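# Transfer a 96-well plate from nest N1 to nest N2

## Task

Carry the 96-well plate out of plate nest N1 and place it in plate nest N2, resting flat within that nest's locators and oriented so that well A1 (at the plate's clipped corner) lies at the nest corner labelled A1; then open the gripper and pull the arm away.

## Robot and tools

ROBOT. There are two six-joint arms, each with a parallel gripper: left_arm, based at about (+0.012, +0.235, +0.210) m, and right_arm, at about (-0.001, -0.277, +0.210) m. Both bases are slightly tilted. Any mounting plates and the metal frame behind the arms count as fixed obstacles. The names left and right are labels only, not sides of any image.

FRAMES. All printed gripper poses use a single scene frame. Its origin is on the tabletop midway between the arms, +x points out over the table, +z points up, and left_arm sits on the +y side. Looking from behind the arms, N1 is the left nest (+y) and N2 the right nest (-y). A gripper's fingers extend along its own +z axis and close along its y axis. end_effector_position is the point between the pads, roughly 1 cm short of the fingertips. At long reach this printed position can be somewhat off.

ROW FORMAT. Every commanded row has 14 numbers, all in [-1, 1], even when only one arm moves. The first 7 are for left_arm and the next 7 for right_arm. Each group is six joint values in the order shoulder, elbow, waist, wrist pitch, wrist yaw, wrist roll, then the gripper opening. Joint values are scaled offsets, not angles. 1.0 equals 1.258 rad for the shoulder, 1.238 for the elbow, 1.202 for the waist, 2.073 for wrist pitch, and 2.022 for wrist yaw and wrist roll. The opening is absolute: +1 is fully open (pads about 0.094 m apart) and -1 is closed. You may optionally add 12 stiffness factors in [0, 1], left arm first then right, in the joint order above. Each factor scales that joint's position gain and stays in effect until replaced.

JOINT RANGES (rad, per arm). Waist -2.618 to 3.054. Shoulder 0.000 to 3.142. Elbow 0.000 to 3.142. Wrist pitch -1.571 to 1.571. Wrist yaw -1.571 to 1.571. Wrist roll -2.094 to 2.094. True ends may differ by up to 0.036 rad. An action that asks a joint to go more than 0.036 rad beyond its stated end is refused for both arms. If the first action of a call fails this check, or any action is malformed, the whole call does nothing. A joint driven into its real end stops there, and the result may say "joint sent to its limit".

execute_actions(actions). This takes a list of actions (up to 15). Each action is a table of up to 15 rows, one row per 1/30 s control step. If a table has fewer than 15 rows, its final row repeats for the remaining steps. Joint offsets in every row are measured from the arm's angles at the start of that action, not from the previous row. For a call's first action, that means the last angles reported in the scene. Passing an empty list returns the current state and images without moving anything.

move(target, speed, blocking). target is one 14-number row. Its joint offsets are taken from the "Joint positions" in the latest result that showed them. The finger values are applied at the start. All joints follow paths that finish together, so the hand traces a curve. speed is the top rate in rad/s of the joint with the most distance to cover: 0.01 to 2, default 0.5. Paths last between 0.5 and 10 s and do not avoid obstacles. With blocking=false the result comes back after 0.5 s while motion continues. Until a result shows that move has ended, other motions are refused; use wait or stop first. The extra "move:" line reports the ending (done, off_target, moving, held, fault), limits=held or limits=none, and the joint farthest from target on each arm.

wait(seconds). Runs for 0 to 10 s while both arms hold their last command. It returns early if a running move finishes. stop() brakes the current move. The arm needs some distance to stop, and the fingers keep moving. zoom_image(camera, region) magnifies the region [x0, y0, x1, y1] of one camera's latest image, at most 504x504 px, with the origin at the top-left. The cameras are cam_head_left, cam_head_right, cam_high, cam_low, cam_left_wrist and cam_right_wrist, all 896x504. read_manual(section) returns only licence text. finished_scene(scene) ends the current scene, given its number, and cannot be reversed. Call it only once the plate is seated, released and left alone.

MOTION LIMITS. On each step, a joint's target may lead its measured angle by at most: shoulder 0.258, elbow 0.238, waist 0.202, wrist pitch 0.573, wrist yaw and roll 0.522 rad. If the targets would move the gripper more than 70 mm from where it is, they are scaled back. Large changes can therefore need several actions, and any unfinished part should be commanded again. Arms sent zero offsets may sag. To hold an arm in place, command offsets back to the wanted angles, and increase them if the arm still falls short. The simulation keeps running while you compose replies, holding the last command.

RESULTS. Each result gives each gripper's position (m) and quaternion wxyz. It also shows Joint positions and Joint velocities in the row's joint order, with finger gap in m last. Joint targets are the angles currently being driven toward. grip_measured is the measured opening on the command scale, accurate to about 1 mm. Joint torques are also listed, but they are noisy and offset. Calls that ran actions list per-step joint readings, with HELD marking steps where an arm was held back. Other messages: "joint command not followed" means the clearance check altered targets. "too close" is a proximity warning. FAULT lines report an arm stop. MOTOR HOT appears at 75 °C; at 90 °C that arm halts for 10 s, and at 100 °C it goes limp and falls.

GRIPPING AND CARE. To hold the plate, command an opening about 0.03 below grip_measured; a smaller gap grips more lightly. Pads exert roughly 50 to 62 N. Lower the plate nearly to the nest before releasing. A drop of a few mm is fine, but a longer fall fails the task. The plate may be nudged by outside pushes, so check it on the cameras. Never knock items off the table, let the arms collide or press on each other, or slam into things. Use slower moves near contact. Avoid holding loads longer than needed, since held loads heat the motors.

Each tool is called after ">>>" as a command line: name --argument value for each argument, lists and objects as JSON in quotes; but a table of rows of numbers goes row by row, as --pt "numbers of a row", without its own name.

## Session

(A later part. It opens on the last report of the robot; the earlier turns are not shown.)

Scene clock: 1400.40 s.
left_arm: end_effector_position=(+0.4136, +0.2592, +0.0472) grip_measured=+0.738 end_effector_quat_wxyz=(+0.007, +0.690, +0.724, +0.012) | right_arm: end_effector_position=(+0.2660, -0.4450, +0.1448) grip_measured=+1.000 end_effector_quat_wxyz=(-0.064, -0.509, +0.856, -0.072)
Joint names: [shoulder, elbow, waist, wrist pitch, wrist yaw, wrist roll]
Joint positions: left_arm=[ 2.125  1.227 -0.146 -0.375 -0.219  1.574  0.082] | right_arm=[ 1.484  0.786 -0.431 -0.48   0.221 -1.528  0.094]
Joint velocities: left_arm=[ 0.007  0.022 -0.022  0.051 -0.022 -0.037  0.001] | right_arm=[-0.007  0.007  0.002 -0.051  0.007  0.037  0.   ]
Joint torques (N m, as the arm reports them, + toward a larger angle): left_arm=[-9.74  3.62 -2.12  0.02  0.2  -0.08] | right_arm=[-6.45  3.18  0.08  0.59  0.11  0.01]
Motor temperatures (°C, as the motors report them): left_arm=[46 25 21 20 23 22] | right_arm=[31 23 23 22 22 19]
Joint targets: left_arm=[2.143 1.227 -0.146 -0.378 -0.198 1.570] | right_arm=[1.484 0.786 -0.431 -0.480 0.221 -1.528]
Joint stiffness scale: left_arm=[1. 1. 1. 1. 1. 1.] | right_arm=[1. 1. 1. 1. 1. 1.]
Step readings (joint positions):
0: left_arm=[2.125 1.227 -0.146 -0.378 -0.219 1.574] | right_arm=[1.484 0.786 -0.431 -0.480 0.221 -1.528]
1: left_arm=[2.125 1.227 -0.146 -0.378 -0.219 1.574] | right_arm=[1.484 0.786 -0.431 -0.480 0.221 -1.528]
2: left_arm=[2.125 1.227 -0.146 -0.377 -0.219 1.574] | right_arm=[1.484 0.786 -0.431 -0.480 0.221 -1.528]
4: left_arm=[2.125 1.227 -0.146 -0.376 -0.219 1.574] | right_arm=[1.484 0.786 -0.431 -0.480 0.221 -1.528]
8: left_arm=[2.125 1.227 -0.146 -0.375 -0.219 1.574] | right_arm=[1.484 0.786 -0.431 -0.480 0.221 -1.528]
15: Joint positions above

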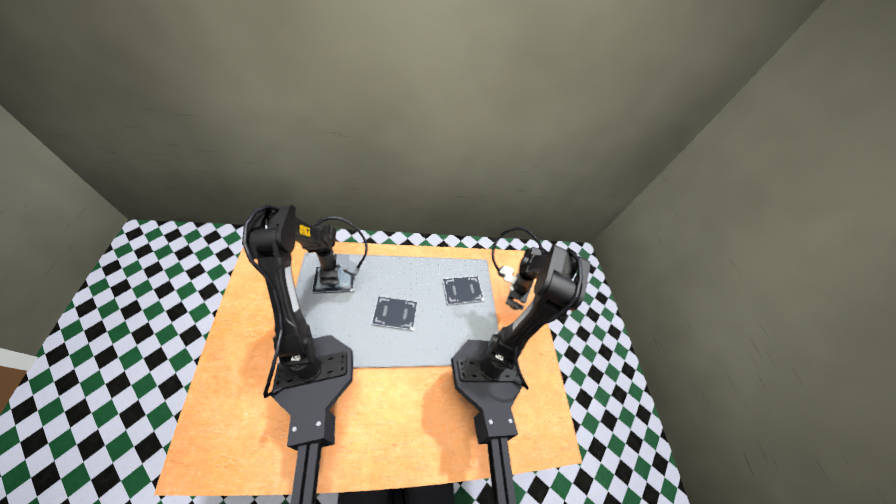

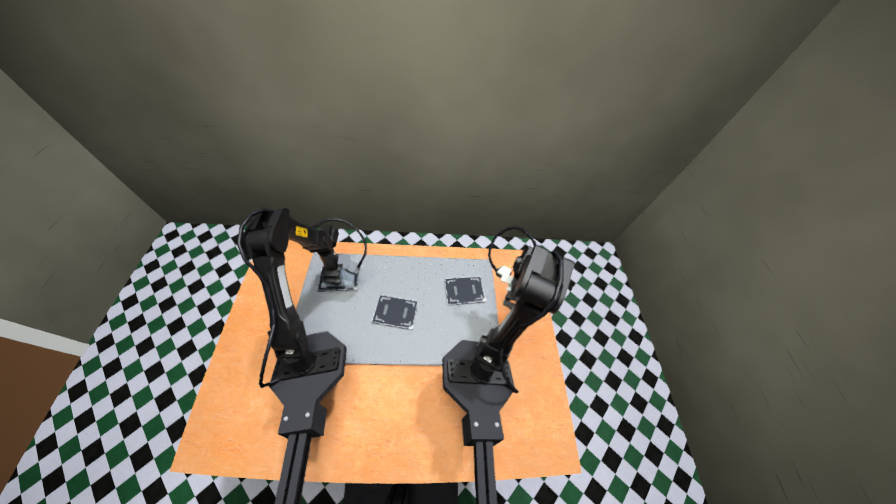

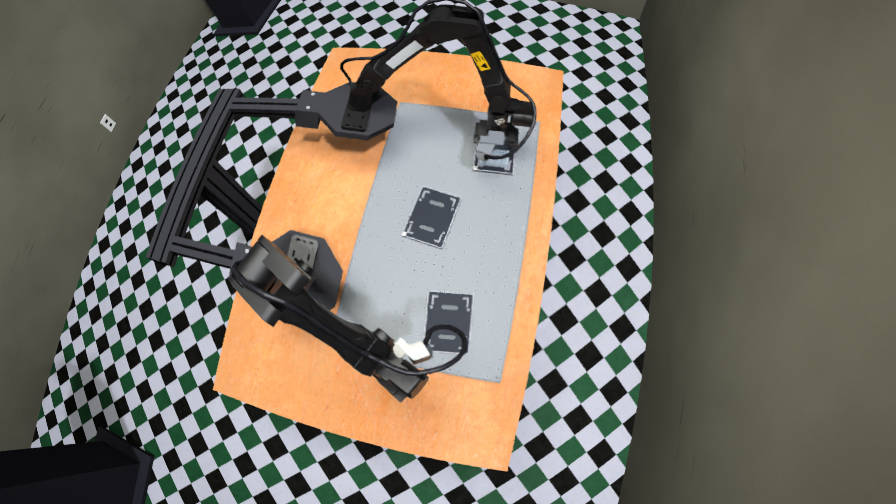

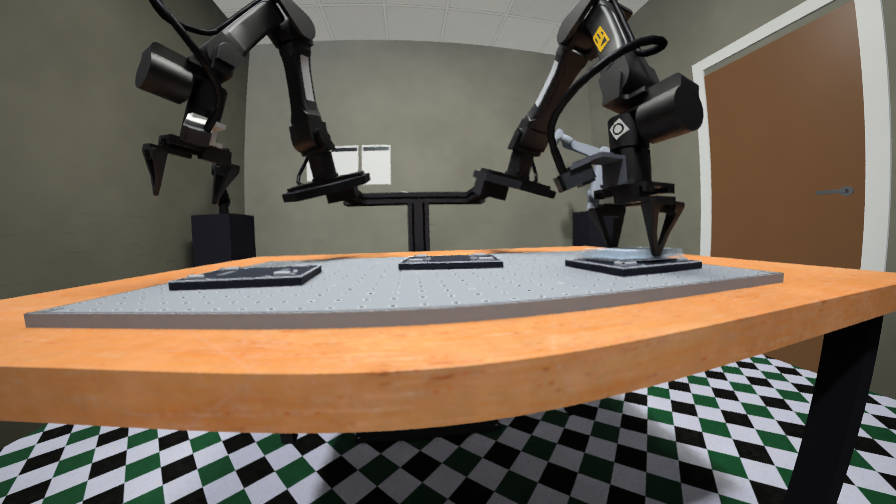

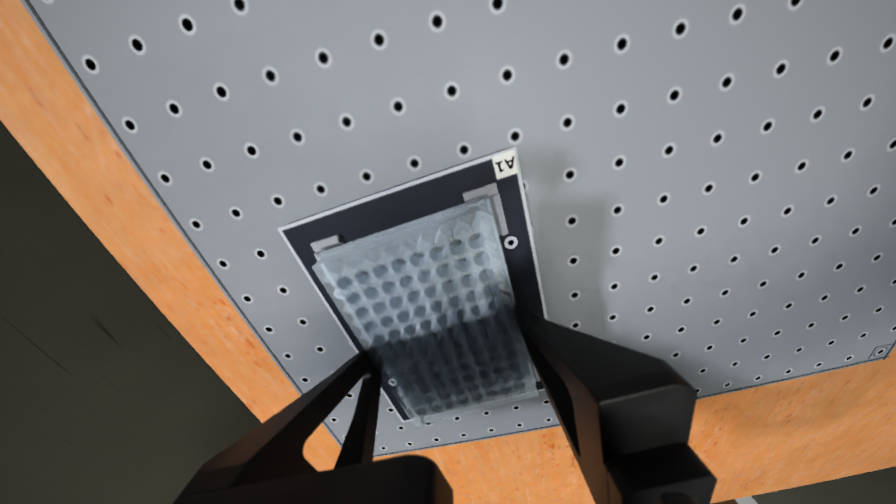

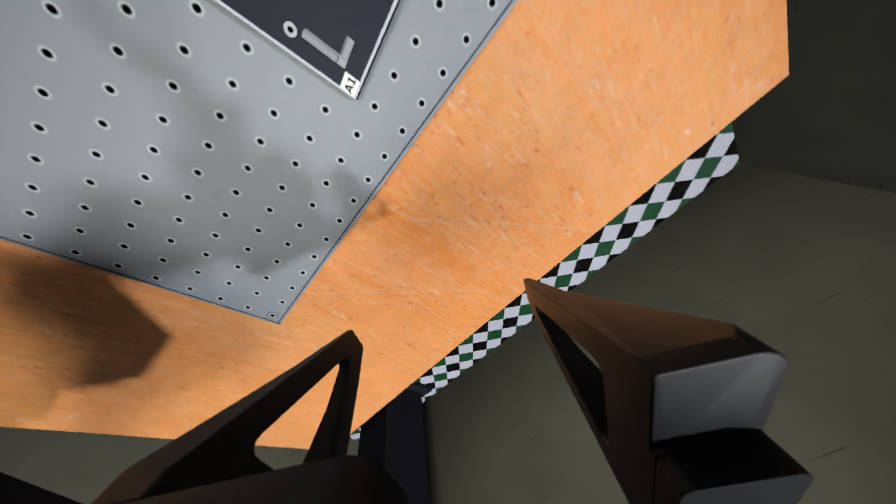

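>>> execute_actions --actions '[[[0.0,0,0,-0.008,0.0104,-0.002,0.705,0,0,0,0,0,0,1],[-0.006,0,0,-0.0145,0.0104,-0.002,0.705,0,0,0,0,0,0,1],[-0.012,0,0,-0.0145,0.0104,-0.002,0.705,0,0,0,0,0,0,1],[-0.018,0,0,-0.0145,0.0104,-0.002,0.705,0,0,0,0,0,0,1],[-0.022,0,0,-0.0145,0.0104,-0.002,0.705,0,0,0,0,0,0,1],[-0.025,0,0,-0.0145,0.0104,-0.002,0.705,0,0,0,0,0,0,1],[-0.027,0,0,-0.0145,0.0104,-0.002,0.705,0,0,0,0,0,0,1],[-0.028,0,0,-0.0145,0.0104,-0.002,0.705,0,0,0,0,0,0,1],[-0.029,0,0,-0.0145,0.0104,-0.002,0.705,0,0,0,0,0,0,1]]]'

>>> wait --seconds 0.4

Scene clock: 1457.13 s.
left_arm: end_effector_position=(+0.4147, +0.2601, +0.0511) grip_measured=+0.738 end_effector_quat_wxyz=(+0.008, +0.689, +0.724, +0.013) | right_arm: end_effector_position=(+0.2660, -0.4450, +0.1448) grip_measured=+1.000 end_effector_quat_wxyz=(-0.064, -0.509, +0.856, -0.072)
Joint names: [shoulder, elbow, waist, wrist pitch, wrist yaw, wrist roll]
Joint positions: left_arm=[ 2.113  1.227 -0.146 -0.382 -0.219  1.574  0.082] | right_arm=[ 1.484  0.786 -0.431 -0.48   0.221 -1.528  0.094]
Joint velocities: left_arm=[ 0.007  0.002 -0.007  0.007 -0.051  0.007 -0.   ] | right_arm=[ 0.002 -0.002  0.012 -0.066  0.037  0.037  0.   ]
Joint torques (N m, as the arm reports them, + toward a larger angle): left_arm=[-13.27   3.68  -2.1   -0.14   0.2   -0.07] | right_arm=[-6.48  3.15  0.1   0.59  0.1   0.02]
Motor temperatures (°C, as the motors report them): left_arm=[46 25 21 20 23 22] | right_arm=[31 23 23 22 22 19]
Joint targets: left_arm=[2.088 1.227 -0.146 -0.405 -0.198 1.570] | right_arm=[1.484 0.786 -0.431 -0.480 0.221 -1.528]
Joint stiffness scale: left_arm=[1. 1. 1. 1. 1. 1.] | right_arm=[1. 1. 1. 1. 1. 1.]
Step readings (joint positions):
0: left_arm=[2.125 1.227 -0.146 -0.375 -0.219 1.574] | right_arm=[1.484 0.786 -0.431 -0.480 0.221 -1.528]
1: left_arm=[2.125 1.227 -0.146 -0.375 -0.219 1.574] | right_arm=[1.484 0.786 -0.431 -0.480 0.221 -1.528]
2: left_arm=[2.125 1.227 -0.146 -0.375 -0.219 1.574] | right_arm=[1.484 0.786 -0.431 -0.480 0.221 -1.528]
4: left_arm=[2.125 1.227 -0.146 -0.375 -0.219 1.574] | right_arm=[1.484 0.786 -0.431 -0.480 0.221 -1.528]
8: left_arm=[2.122 1.227 -0.146 -0.376 -0.219 1.574] | right_arm=[1.484 0.786 -0.431 -0.480 0.221 -1.528]
15: Joint positions above

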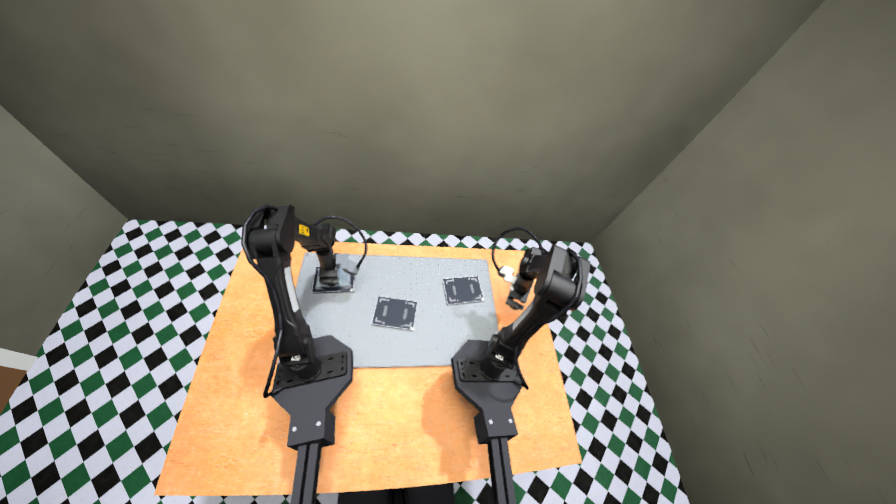

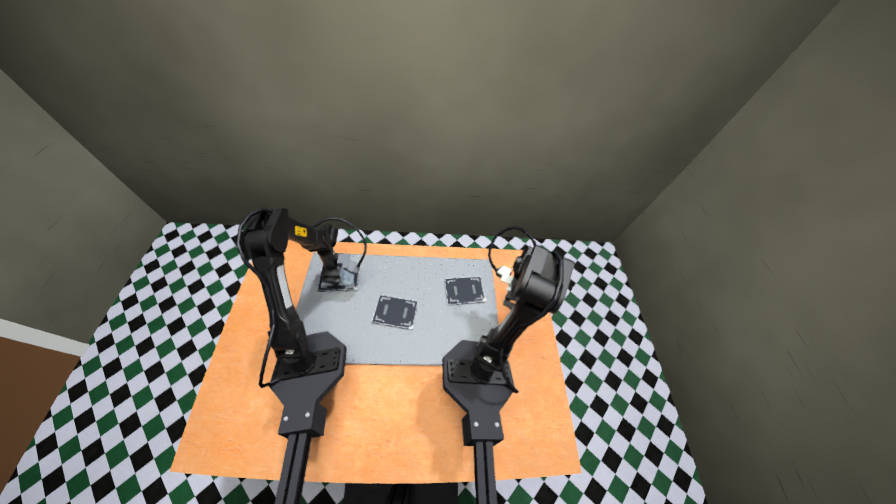

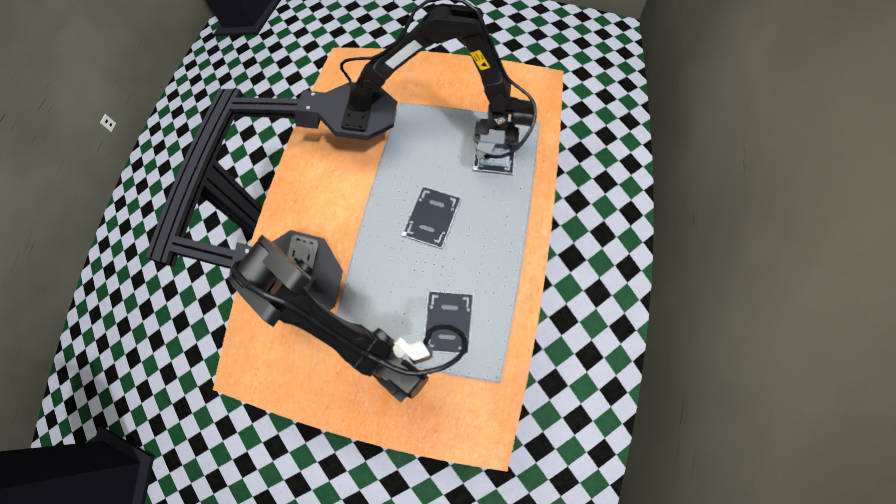

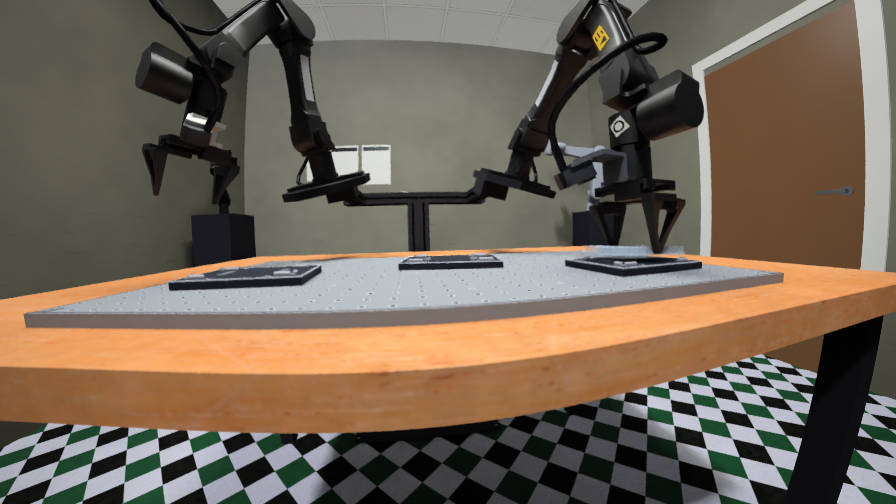

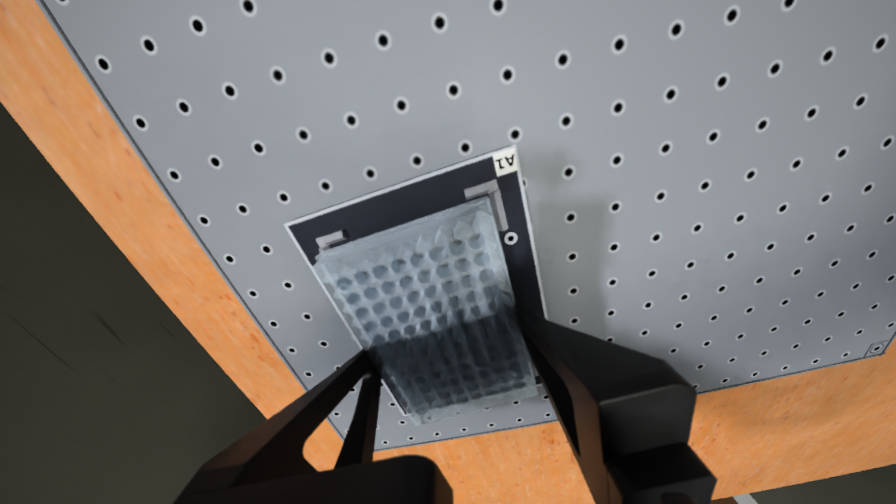

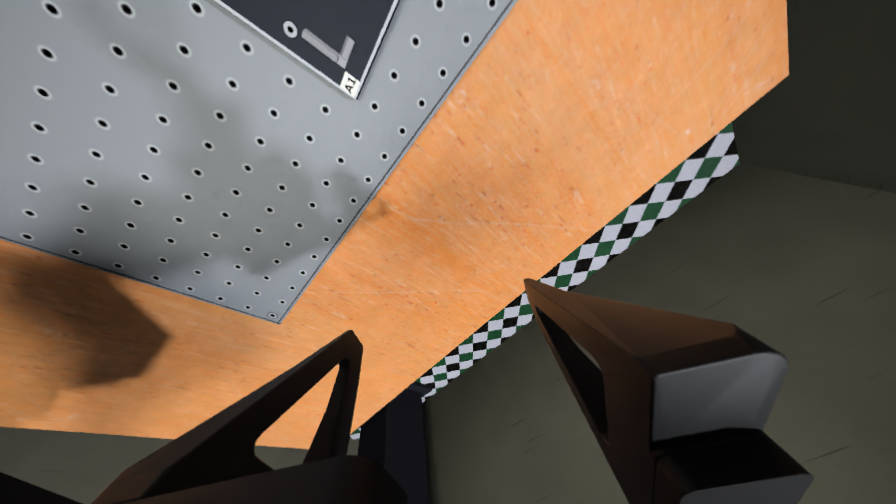

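Scene clock: 1457.53 s.
left_arm: end_effector_position=(+0.4140, +0.2600, +0.0511) grip_measured=+0.738 end_effector_quat_wxyz=(+0.007, +0.689, +0.724, +0.012) | right_arm: end_effector_position=(+0.2660, -0.4450, +0.1448) grip_measured=+1.000 end_effector_quat_wxyz=(-0.064, -0.509, +0.856, -0.072)
Joint names: [shoulder, elbow, waist, wrist pitch, wrist yaw, wrist roll]
Joint positions: left_arm=[ 2.113  1.227 -0.146 -0.385 -0.219  1.574  0.082] | right_arm=[ 1.484  0.786 -0.431 -0.48   0.221 -1.528  0.094]
Joint velocities: left_arm=[ 0.007 -0.007 -0.002 -0.037 -0.007  0.081  0.001] | right_arm=[-0.017  0.017 -0.007 -0.007 -0.066 -0.037  0.   ]
Joint torques (N m, as the arm reports them, + toward a larger angle): left_arm=[-13.26   3.67  -2.1   -0.14   0.2   -0.07] | right_arm=[-6.44  3.2   0.1   0.58  0.11  0.01]
Motor temperatures (°C, as the motors report them): left_arm=[46 25 21 20 23 22] | right_arm=[31 23 23 22 22 19]
Joint targets: left_arm=[2.088 1.227 -0.146 -0.405 -0.198 1.570] | right_arm=[1.484 0.786 -0.431 -0.480 0.221 -1.528]
Joint stiffness scale: left_arm=[1. 1. 1. 1. 1. 1.] | right_arm=[1. 1. 1. 1. 1. 1.]
wait: 0.40 s; at rest by 0.23 s

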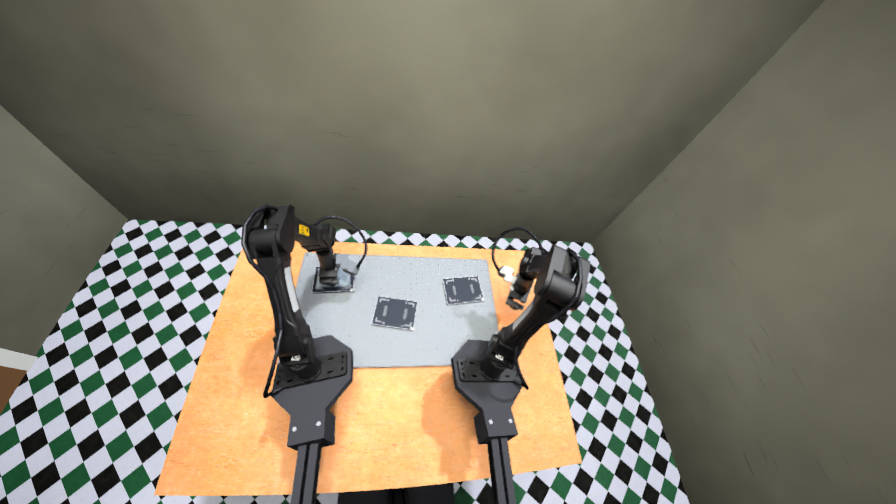

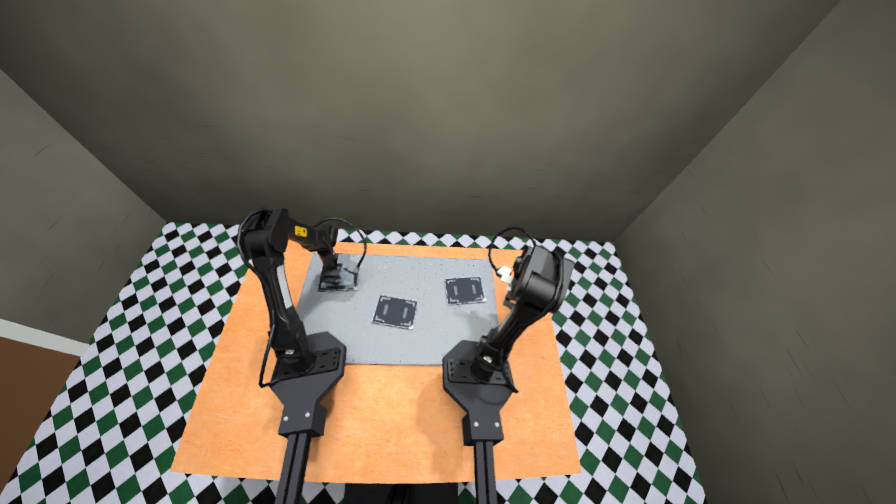

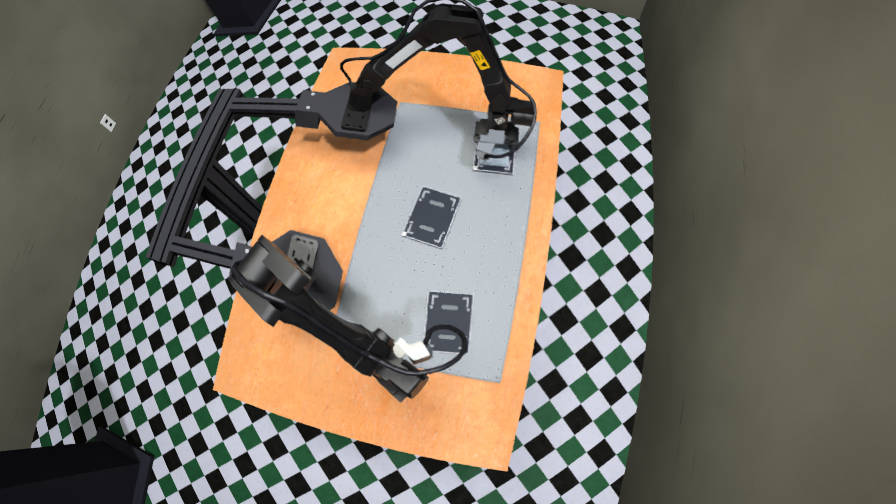

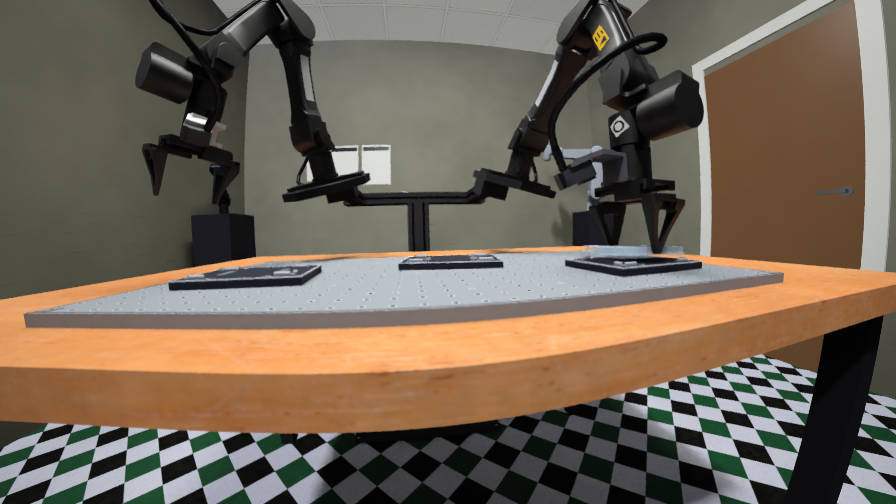

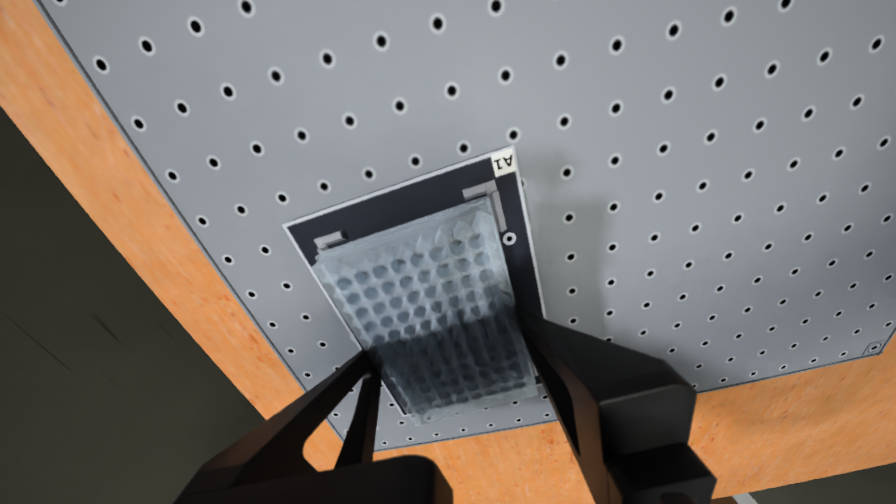

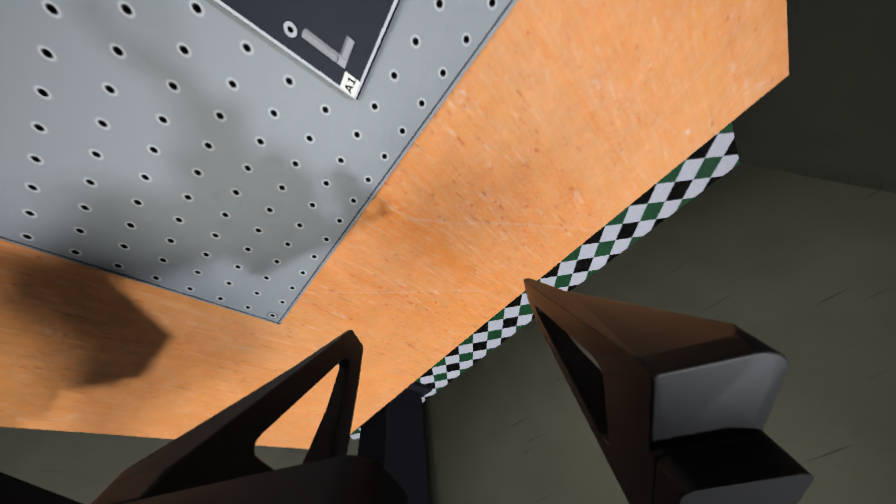

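>>> execute_actions --actions '[[[-0.012,0,0,-0.008,0.0104,-0.002,0.705,0,0,0,0,0,0,1],[-0.004,0,0,-0.007,0.0104,-0.002,0.705,0,0,0,0,0,0,1],[0.004,0,0,-0.0063,0.0104,-0.002,0.705,0,0,0,0,0,0,1],[0.009,0,0,-0.0063,0.0104,-0.002,0.705,0,0,0,0,0,0,1],[0.012,0,0,-0.0063,0.0104,-0.002,0.705,0,0,0,0,0,0,1],[0.015,0,0,-0.0063,0.0104,-0.002,0.705,0,0,0,0,0,0,1],[0.017,0,0,-0.0063,0.0104,-0.002,0.705,0,0,0,0,0,0,1],[0.019,0,0,-0.0063,0.0104,-0.002,0.705,0,0,0,0,0,0,1],[0.0205,0,0,-0.0056,0.0104,-0.002,0.705,0,0,0,0,0,0,1],[0.022,0,0,-0.0048,0.0104,-0.002,0.705,0,0,0,0,0,0,1],[0.0235,0,0,-0.004,0.0104,-0.002,0.705,0,0,0,0,0,0,1],[0.025,0,0,-0.0032,0.0104,-0.002,0.705,0,0,0,0,0,0,1],[0.026,0,0,-0.0026,0.0104,-0.002,0.705,0,0,0,0,0,0,1],[0.0265,0,0,-0.0022,0.0104,-0.002,0.705,0,0,0,0,0,0,1],[0.027,0,0,-0.002,0.0104,-0.002,0.705,0,0,0,0,0,0,1]]]'

>>> wait --seconds 0.4

Scene clock: 1472.23 s.
left_arm: end_effector_position=(+0.4128, +0.2590, +0.0467) grip_measured=+0.738 end_effector_quat_wxyz=(+0.006, +0.690, +0.724, +0.011) | right_arm: end_effector_position=(+0.2660, -0.4450, +0.1448) grip_measured=+1.000 end_effector_quat_wxyz=(-0.064, -0.509, +0.856, -0.072)
Joint names: [shoulder, elbow, waist, wrist pitch, wrist yaw, wrist roll]
Joint positions: left_arm=[ 2.126  1.227 -0.146 -0.376 -0.219  1.575  0.082] | right_arm=[ 1.484  0.786 -0.431 -0.48   0.221 -1.528  0.094]
Joint velocities: left_arm=[ 0.012 -0.012  0.017 -0.007 -0.051  0.007 -0.   ] | right_arm=[-0.017 -0.012  0.007  0.007 -0.037 -0.066  0.   ]
Joint torques (N m, as the arm reports them, + toward a larger angle): left_arm=[-9.46  3.62 -2.12 -0.09  0.18 -0.11] | right_arm=[-6.48  3.19  0.06  0.58  0.11  0.02]
Motor temperatures (°C, as the motors report them): left_arm=[49 25 21 20 23 22] | right_arm=[31 23 23 22 22 19]
Joint targets: left_arm=[2.147 1.227 -0.146 -0.389 -0.198 1.570] | right_arm=[1.484 0.786 -0.431 -0.480 0.221 -1.528]
Joint stiffness scale: left_arm=[1. 1. 1. 1. 1. 1.] | right_arm=[1. 1. 1. 1. 1. 1.]
Step readings (joint positions):
0: left_arm=[2.113 1.227 -0.146 -0.385 -0.219 1.574] | right_arm=[1.484 0.786 -0.431 -0.480 0.221 -1.528]
1: left_arm=[2.113 1.227 -0.146 -0.385 -0.219 1.574] | right_arm=[1.484 0.786 -0.431 -0.480 0.221 -1.528]
2: left_arm=[2.113 1.227 -0.146 -0.385 -0.219 1.574] | right_arm=[1.484 0.786 -0.431 -0.480 0.221 -1.528]
4: left_arm=[2.113 1.227 -0.146 -0.385 -0.219 1.574] | right_arm=[1.484 0.786 -0.431 -0.480 0.221 -1.528]
8: left_arm=[2.119 1.227 -0.146 -0.385 -0.219 1.574] | right_arm=[1.484 0.786 -0.431 -0.480 0.221 -1.528]
15: Joint positions above

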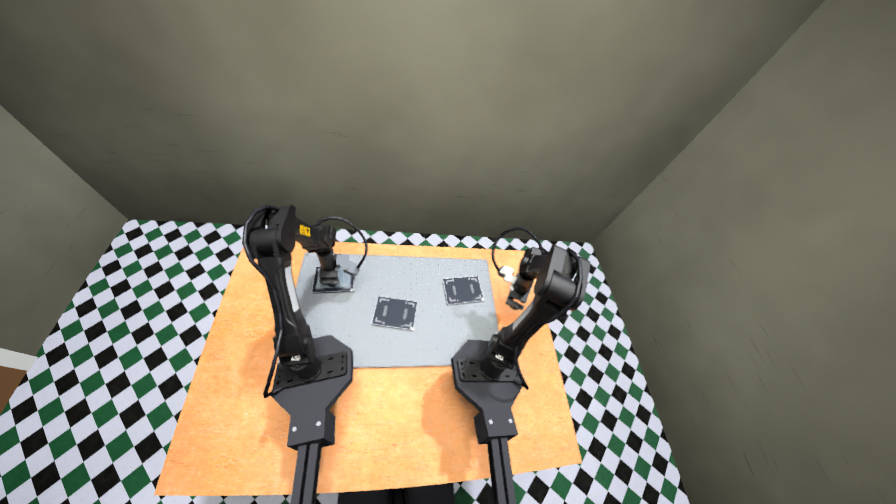

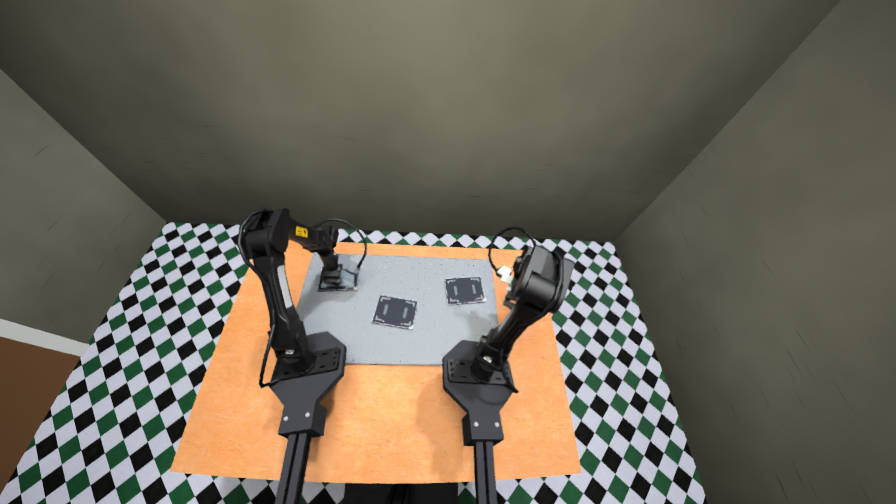

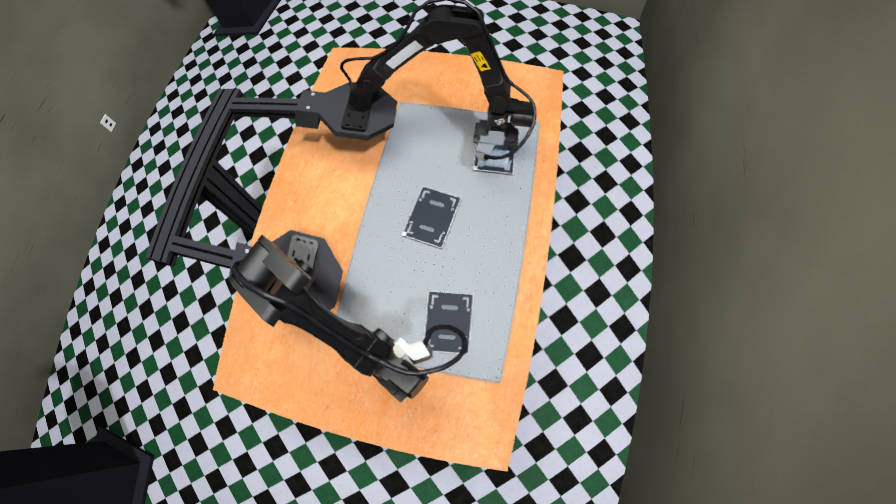

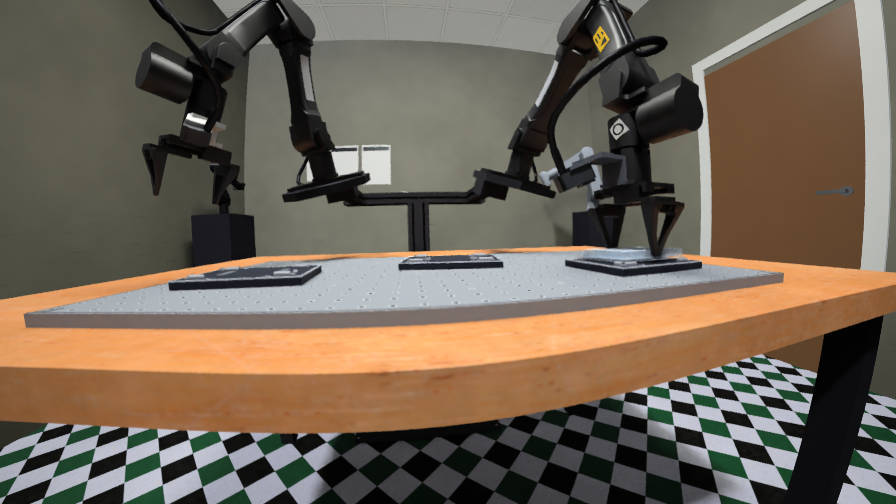

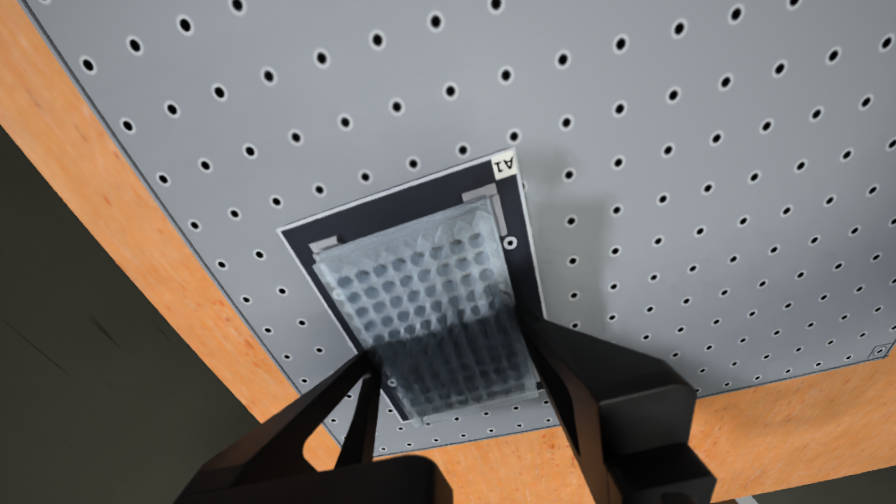

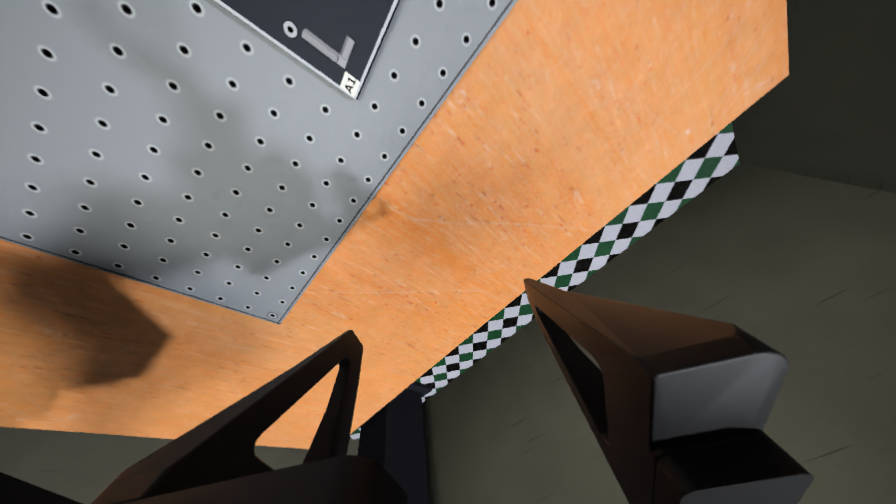

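Scene clock: 1472.63 s.
left_arm: end_effector_position=(+0.4130, +0.2590, +0.0467) grip_measured=+0.738 end_effector_quat_wxyz=(+0.006, +0.690, +0.723, +0.011) | right_arm: end_effector_position=(+0.2660, -0.4450, +0.1448) grip_measured=+1.000 end_effector_quat_wxyz=(-0.064, -0.509, +0.856, -0.072)
Joint names: [shoulder, elbow, waist, wrist pitch, wrist yaw, wrist roll]
Joint positions: left_arm=[ 2.126  1.227 -0.146 -0.375 -0.219  1.575  0.082] | right_arm=[ 1.484  0.786 -0.431 -0.48   0.221 -1.528  0.094]
Joint velocities: left_arm=[-0.027  0.012 -0.012 -0.037 -0.007 -0.022  0.001] | right_arm=[-0.012 -0.022  0.012 -0.007  0.066  0.007  0.   ]
Joint torques (N m, as the arm reports them, + toward a larger angle): left_arm=[-9.48  3.61 -2.12 -0.08  0.2  -0.08] | right_arm=[-6.45  3.2   0.07  0.58  0.11  0.01]
Motor temperatures (°C, as the motors report them): left_arm=[49 25 21 20 23 22] | right_arm=[31 23 23 22 22 19]
Joint targets: left_arm=[2.147 1.227 -0.146 -0.389 -0.198 1.570] | right_arm=[1.484 0.786 -0.431 -0.480 0.221 -1.528]
Joint stiffness scale: left_arm=[1. 1. 1. 1. 1. 1.] | right_arm=[1. 1. 1. 1. 1. 1.]
wait: 0.40 s; at rest by 0.17 s

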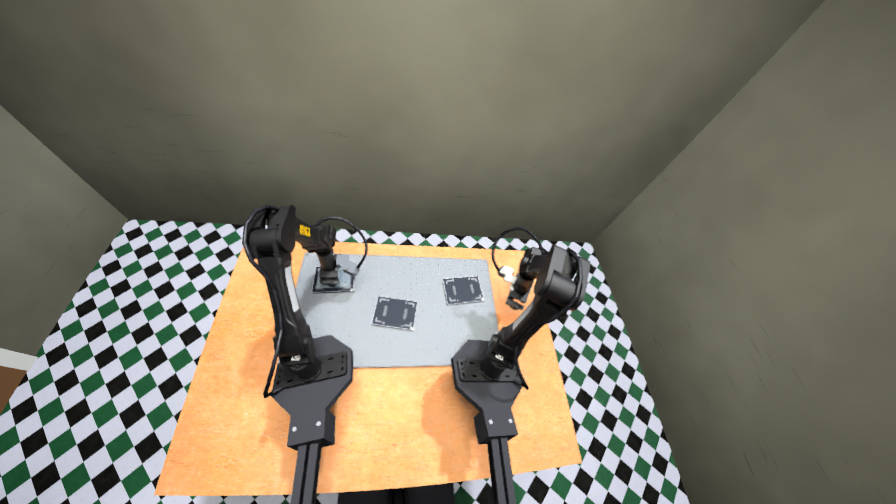

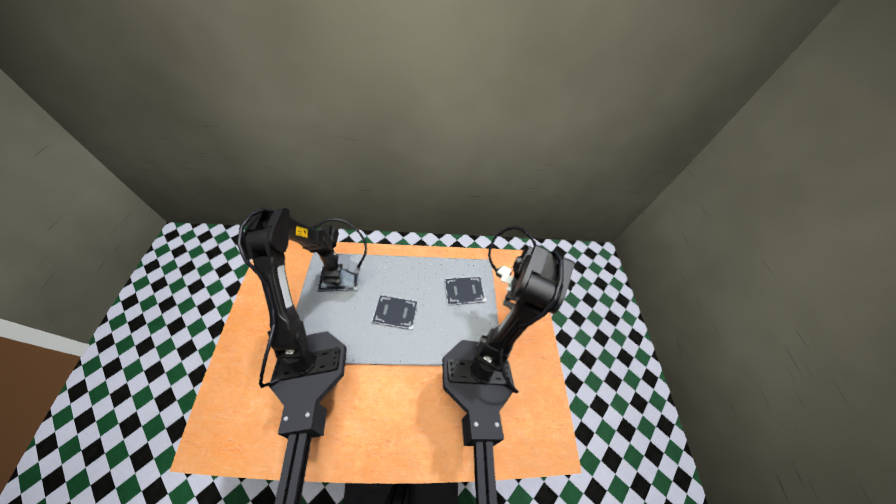

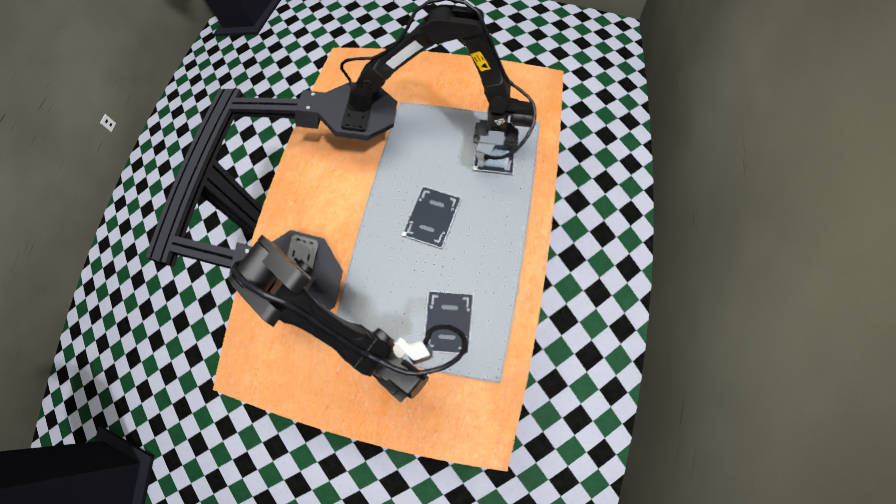

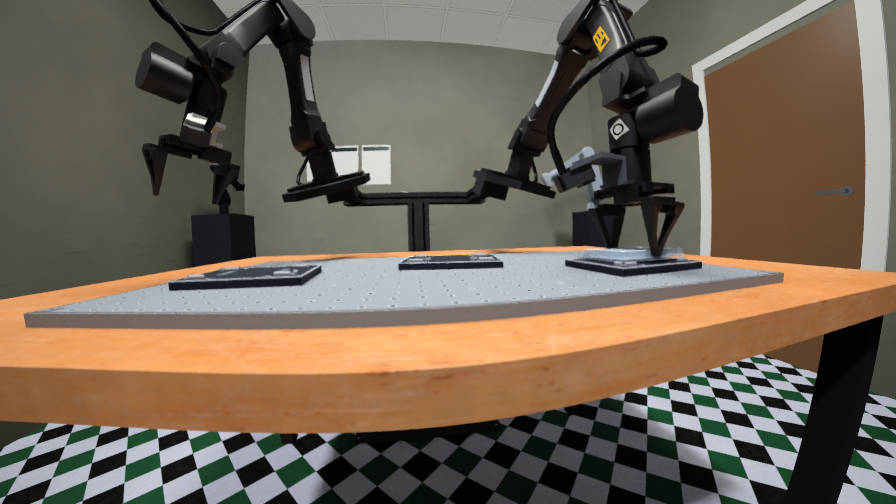

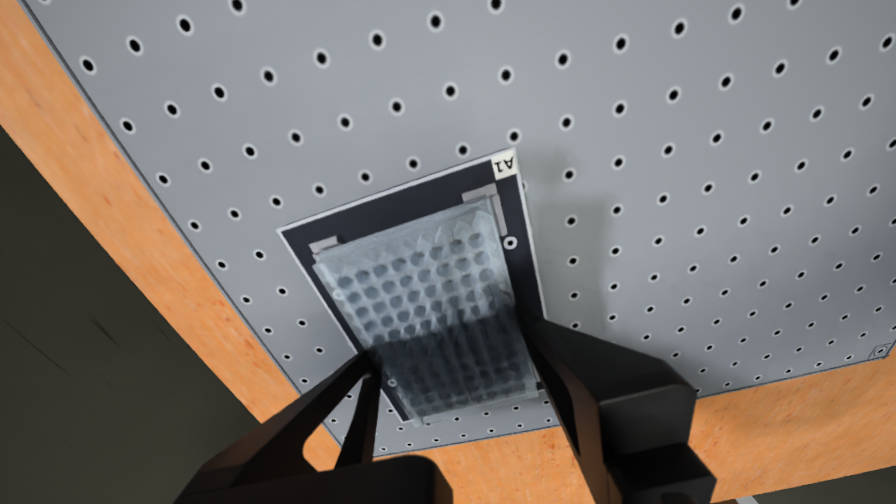

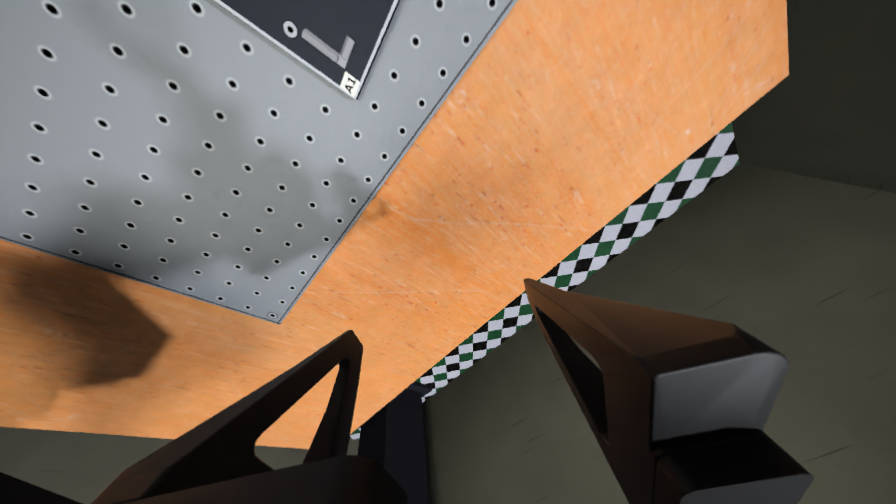

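>>> zoom_image --camera "cam_left_wrist" --region '[440,160,540,260]'

>>> zoom_image --camera "cam_left_wrist" --region '[290,210,390,310]'

>>> zoom_image --camera "cam_left_wrist" --region '[370,340,570,450]'

Region (440, 160, 540, 260) of cam_left_wrist's 896x504 image, scaled by 5.040, with more detail than that image has.

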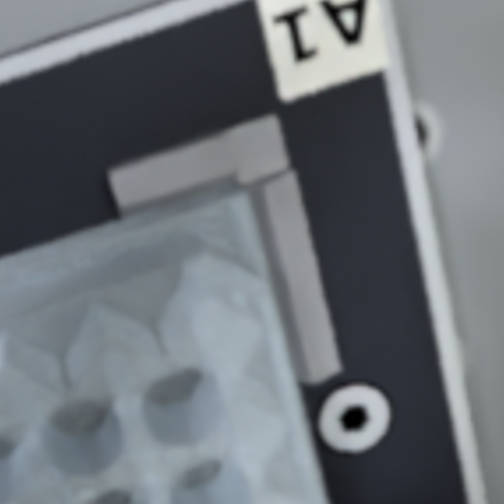

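Region (290, 210, 390, 310) of cam_left_wrist's 896x504 image, scaled by 5.040, with more detail than that image has.

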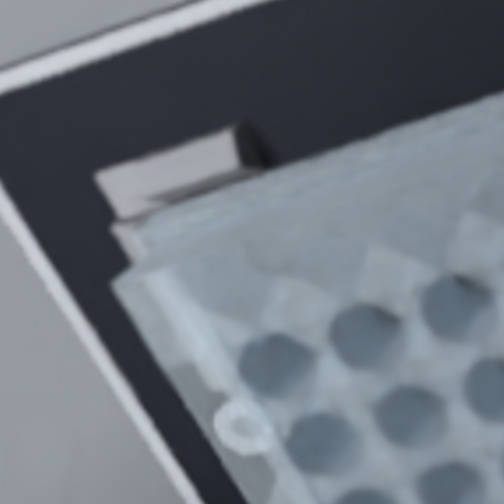

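Region (370, 340, 570, 450) of cam_left_wrist's 896x504 image, scaled by 2.520, with more detail than that image has; it fills the top 277 rows of this view, and the rest is white.

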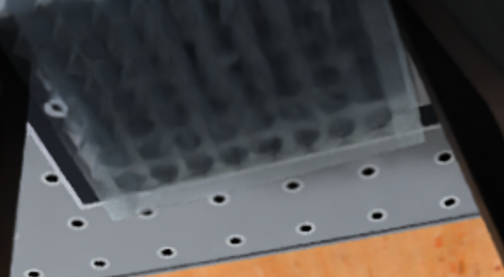

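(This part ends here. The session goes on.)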